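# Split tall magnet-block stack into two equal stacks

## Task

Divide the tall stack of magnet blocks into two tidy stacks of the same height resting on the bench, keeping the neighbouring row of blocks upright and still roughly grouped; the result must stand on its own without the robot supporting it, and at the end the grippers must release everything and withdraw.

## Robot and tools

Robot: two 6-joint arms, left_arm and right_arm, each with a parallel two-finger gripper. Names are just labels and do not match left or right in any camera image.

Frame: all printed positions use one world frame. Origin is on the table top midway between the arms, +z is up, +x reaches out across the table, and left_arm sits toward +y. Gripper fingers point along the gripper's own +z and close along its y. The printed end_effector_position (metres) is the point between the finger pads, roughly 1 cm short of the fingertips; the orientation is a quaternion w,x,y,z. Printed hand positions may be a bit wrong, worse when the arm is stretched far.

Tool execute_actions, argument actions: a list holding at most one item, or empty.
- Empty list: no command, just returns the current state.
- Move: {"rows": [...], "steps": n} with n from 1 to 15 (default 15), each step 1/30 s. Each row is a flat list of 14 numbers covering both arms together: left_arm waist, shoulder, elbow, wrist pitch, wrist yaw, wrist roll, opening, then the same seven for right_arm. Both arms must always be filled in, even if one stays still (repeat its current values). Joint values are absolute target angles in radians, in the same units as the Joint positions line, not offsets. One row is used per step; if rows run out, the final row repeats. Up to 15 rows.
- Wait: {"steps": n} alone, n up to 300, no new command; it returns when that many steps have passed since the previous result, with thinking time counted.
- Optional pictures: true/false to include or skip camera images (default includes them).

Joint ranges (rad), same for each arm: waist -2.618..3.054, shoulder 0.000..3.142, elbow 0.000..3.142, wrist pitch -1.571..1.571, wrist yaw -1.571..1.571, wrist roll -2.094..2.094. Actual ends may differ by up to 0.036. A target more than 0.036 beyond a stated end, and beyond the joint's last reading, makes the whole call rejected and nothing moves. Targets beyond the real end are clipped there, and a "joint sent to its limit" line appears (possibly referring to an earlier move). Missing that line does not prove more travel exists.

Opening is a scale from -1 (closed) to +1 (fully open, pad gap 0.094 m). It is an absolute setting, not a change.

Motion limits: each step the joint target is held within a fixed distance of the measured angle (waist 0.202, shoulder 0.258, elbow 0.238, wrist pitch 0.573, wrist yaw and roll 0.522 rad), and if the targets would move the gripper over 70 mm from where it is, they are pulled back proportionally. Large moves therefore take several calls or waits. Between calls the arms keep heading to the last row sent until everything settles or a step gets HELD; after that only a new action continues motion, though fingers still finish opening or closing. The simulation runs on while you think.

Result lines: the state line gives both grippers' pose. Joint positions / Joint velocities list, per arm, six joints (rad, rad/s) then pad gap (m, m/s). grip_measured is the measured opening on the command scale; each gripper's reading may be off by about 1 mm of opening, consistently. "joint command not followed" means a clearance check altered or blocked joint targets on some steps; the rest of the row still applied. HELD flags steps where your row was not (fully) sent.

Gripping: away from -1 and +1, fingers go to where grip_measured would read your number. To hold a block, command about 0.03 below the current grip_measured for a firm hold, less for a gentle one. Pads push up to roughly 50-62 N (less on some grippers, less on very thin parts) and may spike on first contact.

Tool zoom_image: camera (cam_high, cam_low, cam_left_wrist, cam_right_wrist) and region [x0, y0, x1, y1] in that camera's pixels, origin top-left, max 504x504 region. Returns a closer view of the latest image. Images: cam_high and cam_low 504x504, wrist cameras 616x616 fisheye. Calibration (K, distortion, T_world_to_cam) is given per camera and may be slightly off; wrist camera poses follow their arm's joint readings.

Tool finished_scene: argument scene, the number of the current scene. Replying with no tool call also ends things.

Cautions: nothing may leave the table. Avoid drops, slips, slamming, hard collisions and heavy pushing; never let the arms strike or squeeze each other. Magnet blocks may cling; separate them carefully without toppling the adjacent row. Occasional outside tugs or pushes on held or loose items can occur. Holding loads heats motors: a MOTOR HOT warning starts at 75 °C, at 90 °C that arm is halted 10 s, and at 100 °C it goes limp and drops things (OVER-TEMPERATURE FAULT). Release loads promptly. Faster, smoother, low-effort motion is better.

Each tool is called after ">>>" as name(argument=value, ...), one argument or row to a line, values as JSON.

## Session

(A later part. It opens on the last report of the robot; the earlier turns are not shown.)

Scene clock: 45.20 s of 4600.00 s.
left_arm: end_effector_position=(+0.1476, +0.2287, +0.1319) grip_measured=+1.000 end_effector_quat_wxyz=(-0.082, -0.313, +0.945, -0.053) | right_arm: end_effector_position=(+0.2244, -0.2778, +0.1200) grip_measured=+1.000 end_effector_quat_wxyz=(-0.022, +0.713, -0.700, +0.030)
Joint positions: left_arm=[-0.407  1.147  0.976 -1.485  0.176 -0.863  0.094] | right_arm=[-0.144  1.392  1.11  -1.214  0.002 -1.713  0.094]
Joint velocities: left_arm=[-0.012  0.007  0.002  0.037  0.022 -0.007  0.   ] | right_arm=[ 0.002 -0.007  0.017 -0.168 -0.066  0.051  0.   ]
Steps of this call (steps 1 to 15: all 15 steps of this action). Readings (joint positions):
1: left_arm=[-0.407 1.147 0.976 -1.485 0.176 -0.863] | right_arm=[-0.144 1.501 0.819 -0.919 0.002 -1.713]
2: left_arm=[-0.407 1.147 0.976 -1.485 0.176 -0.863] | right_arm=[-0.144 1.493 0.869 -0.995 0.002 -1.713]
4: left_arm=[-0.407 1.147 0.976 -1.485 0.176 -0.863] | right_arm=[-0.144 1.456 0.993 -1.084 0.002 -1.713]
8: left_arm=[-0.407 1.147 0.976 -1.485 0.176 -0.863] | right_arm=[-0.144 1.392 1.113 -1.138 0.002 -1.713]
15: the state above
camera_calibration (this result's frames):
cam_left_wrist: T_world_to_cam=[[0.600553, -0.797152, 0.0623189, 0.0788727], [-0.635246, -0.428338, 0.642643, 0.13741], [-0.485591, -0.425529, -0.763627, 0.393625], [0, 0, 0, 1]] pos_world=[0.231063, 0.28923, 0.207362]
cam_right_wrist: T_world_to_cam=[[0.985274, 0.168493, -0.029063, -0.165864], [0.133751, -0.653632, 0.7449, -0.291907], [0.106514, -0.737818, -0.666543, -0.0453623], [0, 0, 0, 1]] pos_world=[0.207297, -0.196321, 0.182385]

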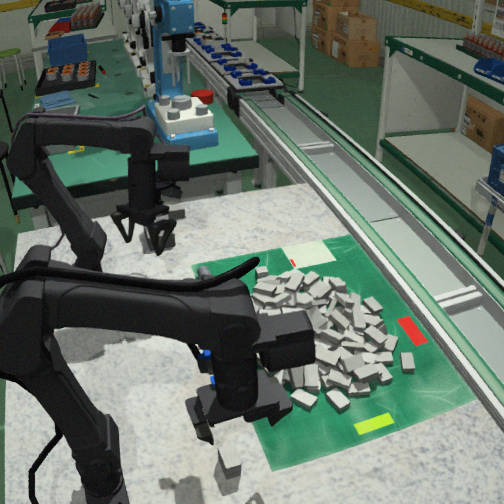

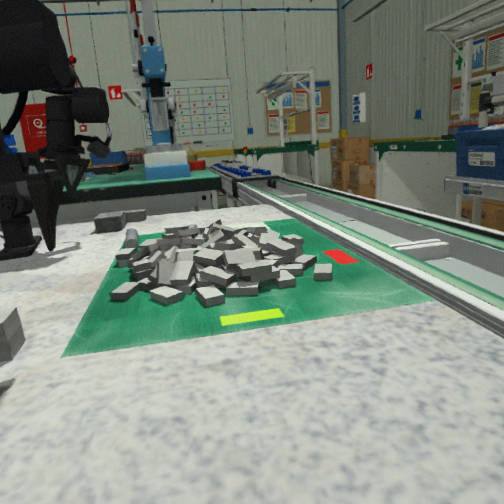

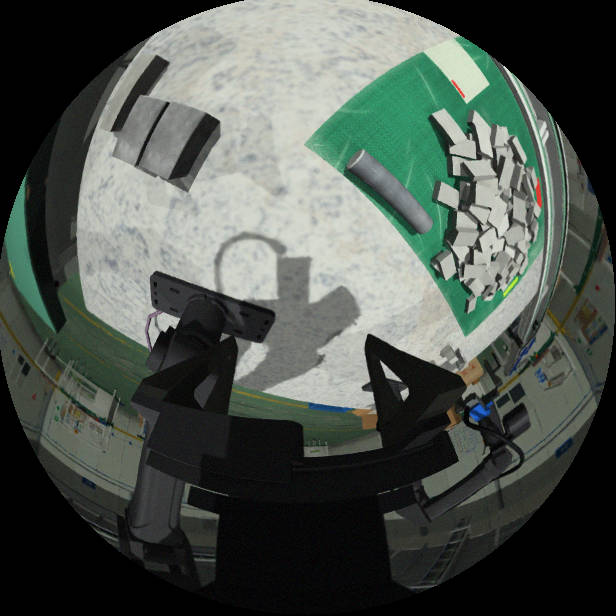

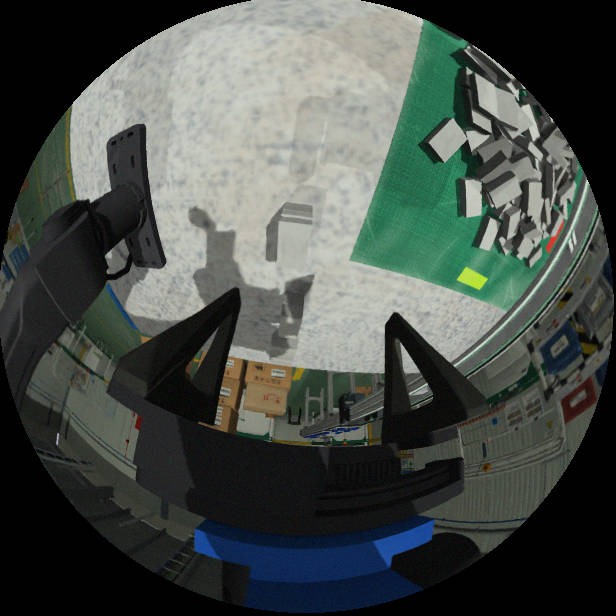

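Check the remaining stack.

>>> execute_actions(
  actions=[
    {"rows":[[-0.407,1.147,0.976,-1.485,0.176,-0.863,1,-0.45,1.6,1.25,-1.2,0,-0.45,1]]},
  ],
  pictures=false,
)

>>> execute_actions(
  actions=[
    {"steps":25},
  ],
)

Scene clock: 48.37 s of 4600.00 s.
left_arm: end_effector_position=(+0.1476, +0.2287, +0.1319) grip_measured=+1.000 end_effector_quat_wxyz=(-0.082, -0.313, +0.945, -0.053) | right_arm: end_effector_position=(+0.2391, -0.3692, +0.0997) grip_measured=+1.000 end_effector_quat_wxyz=(+0.001, -0.060, +0.998, -0.006)
Joint positions: left_arm=[-0.407  1.147  0.976 -1.485  0.176 -0.863  0.094] | right_arm=[-0.459  1.614  1.238 -1.186  0.01  -0.557  0.094]
Joint velocities: left_arm=[-0.017 -0.007  0.002  0.007 -0.081 -0.007  0.   ] | right_arm=[-0.017  0.002  0.007 -0.022 -0.022  0.652  0.   ]
Steps of this call (steps 1 to 30: the robot went on to your last target; steps 31 to 80: nothing new was sent; steps 81 to 95: all 15 steps of this action). Readings (joint positions):
81: left_arm=[-0.407 1.147 0.976 -1.485 0.176 -0.863] | right_arm=[-0.169 1.419 1.133 -1.251 -0.008 -1.634]
82: left_arm=[-0.407 1.147 0.976 -1.485 0.176 -0.863] | right_arm=[-0.223 1.469 1.175 -1.260 -0.013 -1.536]
84: left_arm=[-0.407 1.147 0.976 -1.485 0.176 -0.863] | right_arm=[-0.352 1.564 1.231 -1.214 -0.011 -1.336]
88: left_arm=[-0.407 1.147 0.976 -1.485 0.176 -0.863] | right_arm=[-0.468 1.616 1.238 -1.184 0.010 -0.935]
95: the state above

Scene clock: 49.20 s of 4600.00 s.
left_arm: end_effector_position=(+0.1476, +0.2287, +0.1319) grip_measured=+1.000 end_effector_quat_wxyz=(-0.082, -0.313, +0.945, -0.053) | right_arm: end_effector_position=(+0.2388, -0.3691, +0.0997) grip_measured=+1.000 end_effector_quat_wxyz=(+0.001, -0.010, +1.000, -0.006)
Joint positions: left_arm=[-0.407  1.147  0.976 -1.485  0.176 -0.863  0.094] | right_arm=[-0.459  1.614  1.238 -1.188  0.01  -0.458  0.094]
Joint velocities: left_arm=[-0.017  0.017 -0.022  0.022 -0.007 -0.007  0.   ] | right_arm=[-0.002 -0.002  0.007 -0.022 -0.066  0.022  0.   ]
Steps of this call (steps 1 to 25: the robot went on to your last target). Readings (joint positions):
1: left_arm=[-0.407 1.147 0.976 -1.485 0.176 -0.863] | right_arm=[-0.459 1.614 1.238 -1.186 0.010 -0.537]
2: left_arm=[-0.407 1.147 0.976 -1.485 0.176 -0.863] | right_arm=[-0.459 1.614 1.238 -1.187 0.010 -0.521]
4: left_arm=[-0.407 1.147 0.976 -1.485 0.176 -0.863] | right_arm=[-0.459 1.614 1.238 -1.187 0.010 -0.498]
8: left_arm=[-0.407 1.147 0.976 -1.485 0.176 -0.863] | right_arm=[-0.459 1.614 1.238 -1.187 0.010 -0.474]
25: the state above
camera_calibration (this result's frames):
cam_left_wrist: T_world_to_cam=[[0.600553, -0.797152, 0.0623189, 0.0788727], [-0.635246, -0.428338, 0.642643, 0.13741], [-0.485591, -0.425529, -0.763627, 0.393625], [0, 0, 0, 1]] pos_world=[0.231063, 0.28923, 0.207362]
cam_right_wrist: T_world_to_cam=[[0.170834, -0.981411, -0.0874593, -0.389359], [-0.663112, -0.180172, 0.726512, 0.0285453], [-0.728765, -0.0661176, -0.681565, 0.321065], [0, 0, 0, 1]] pos_world=[0.319425, -0.35575, 0.164035]

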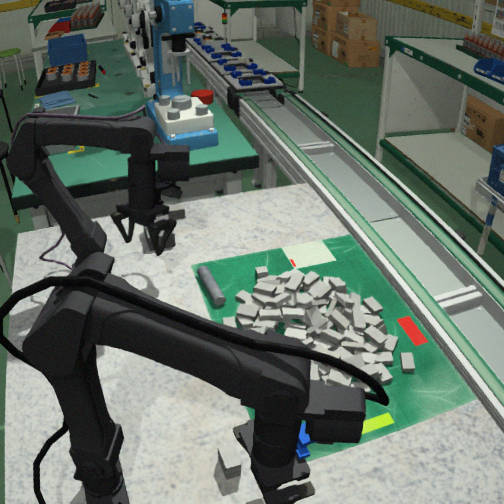

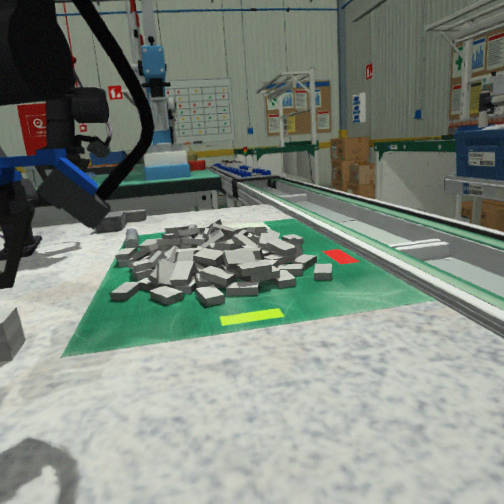

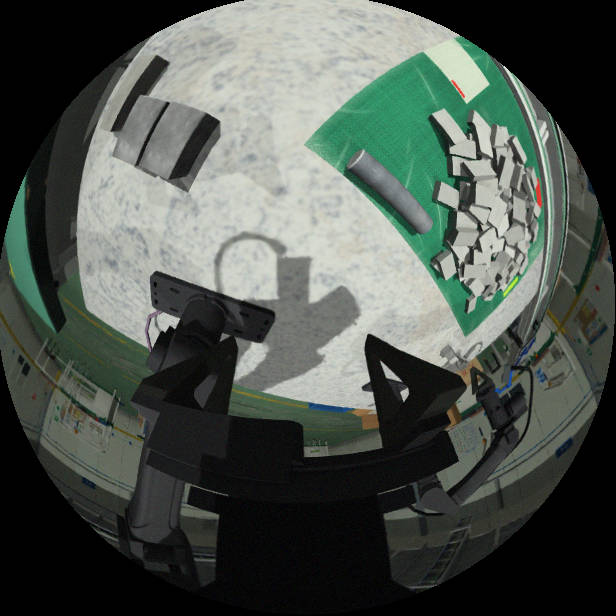

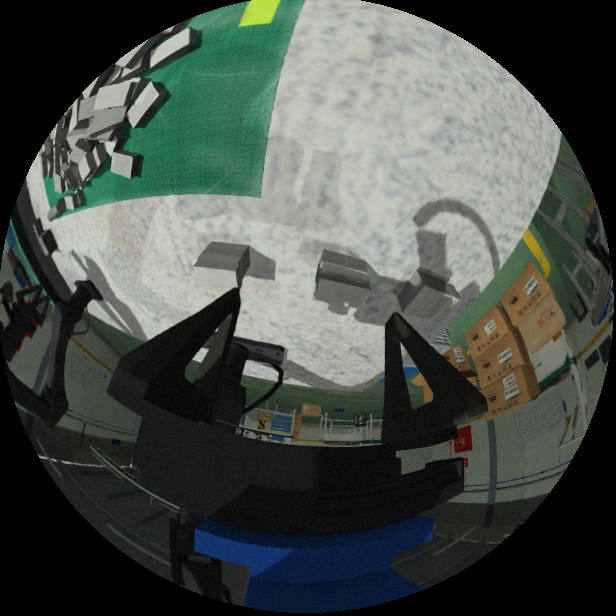

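>>> finished_scene(
  scene=2,
)

The scene is finished: the task was done.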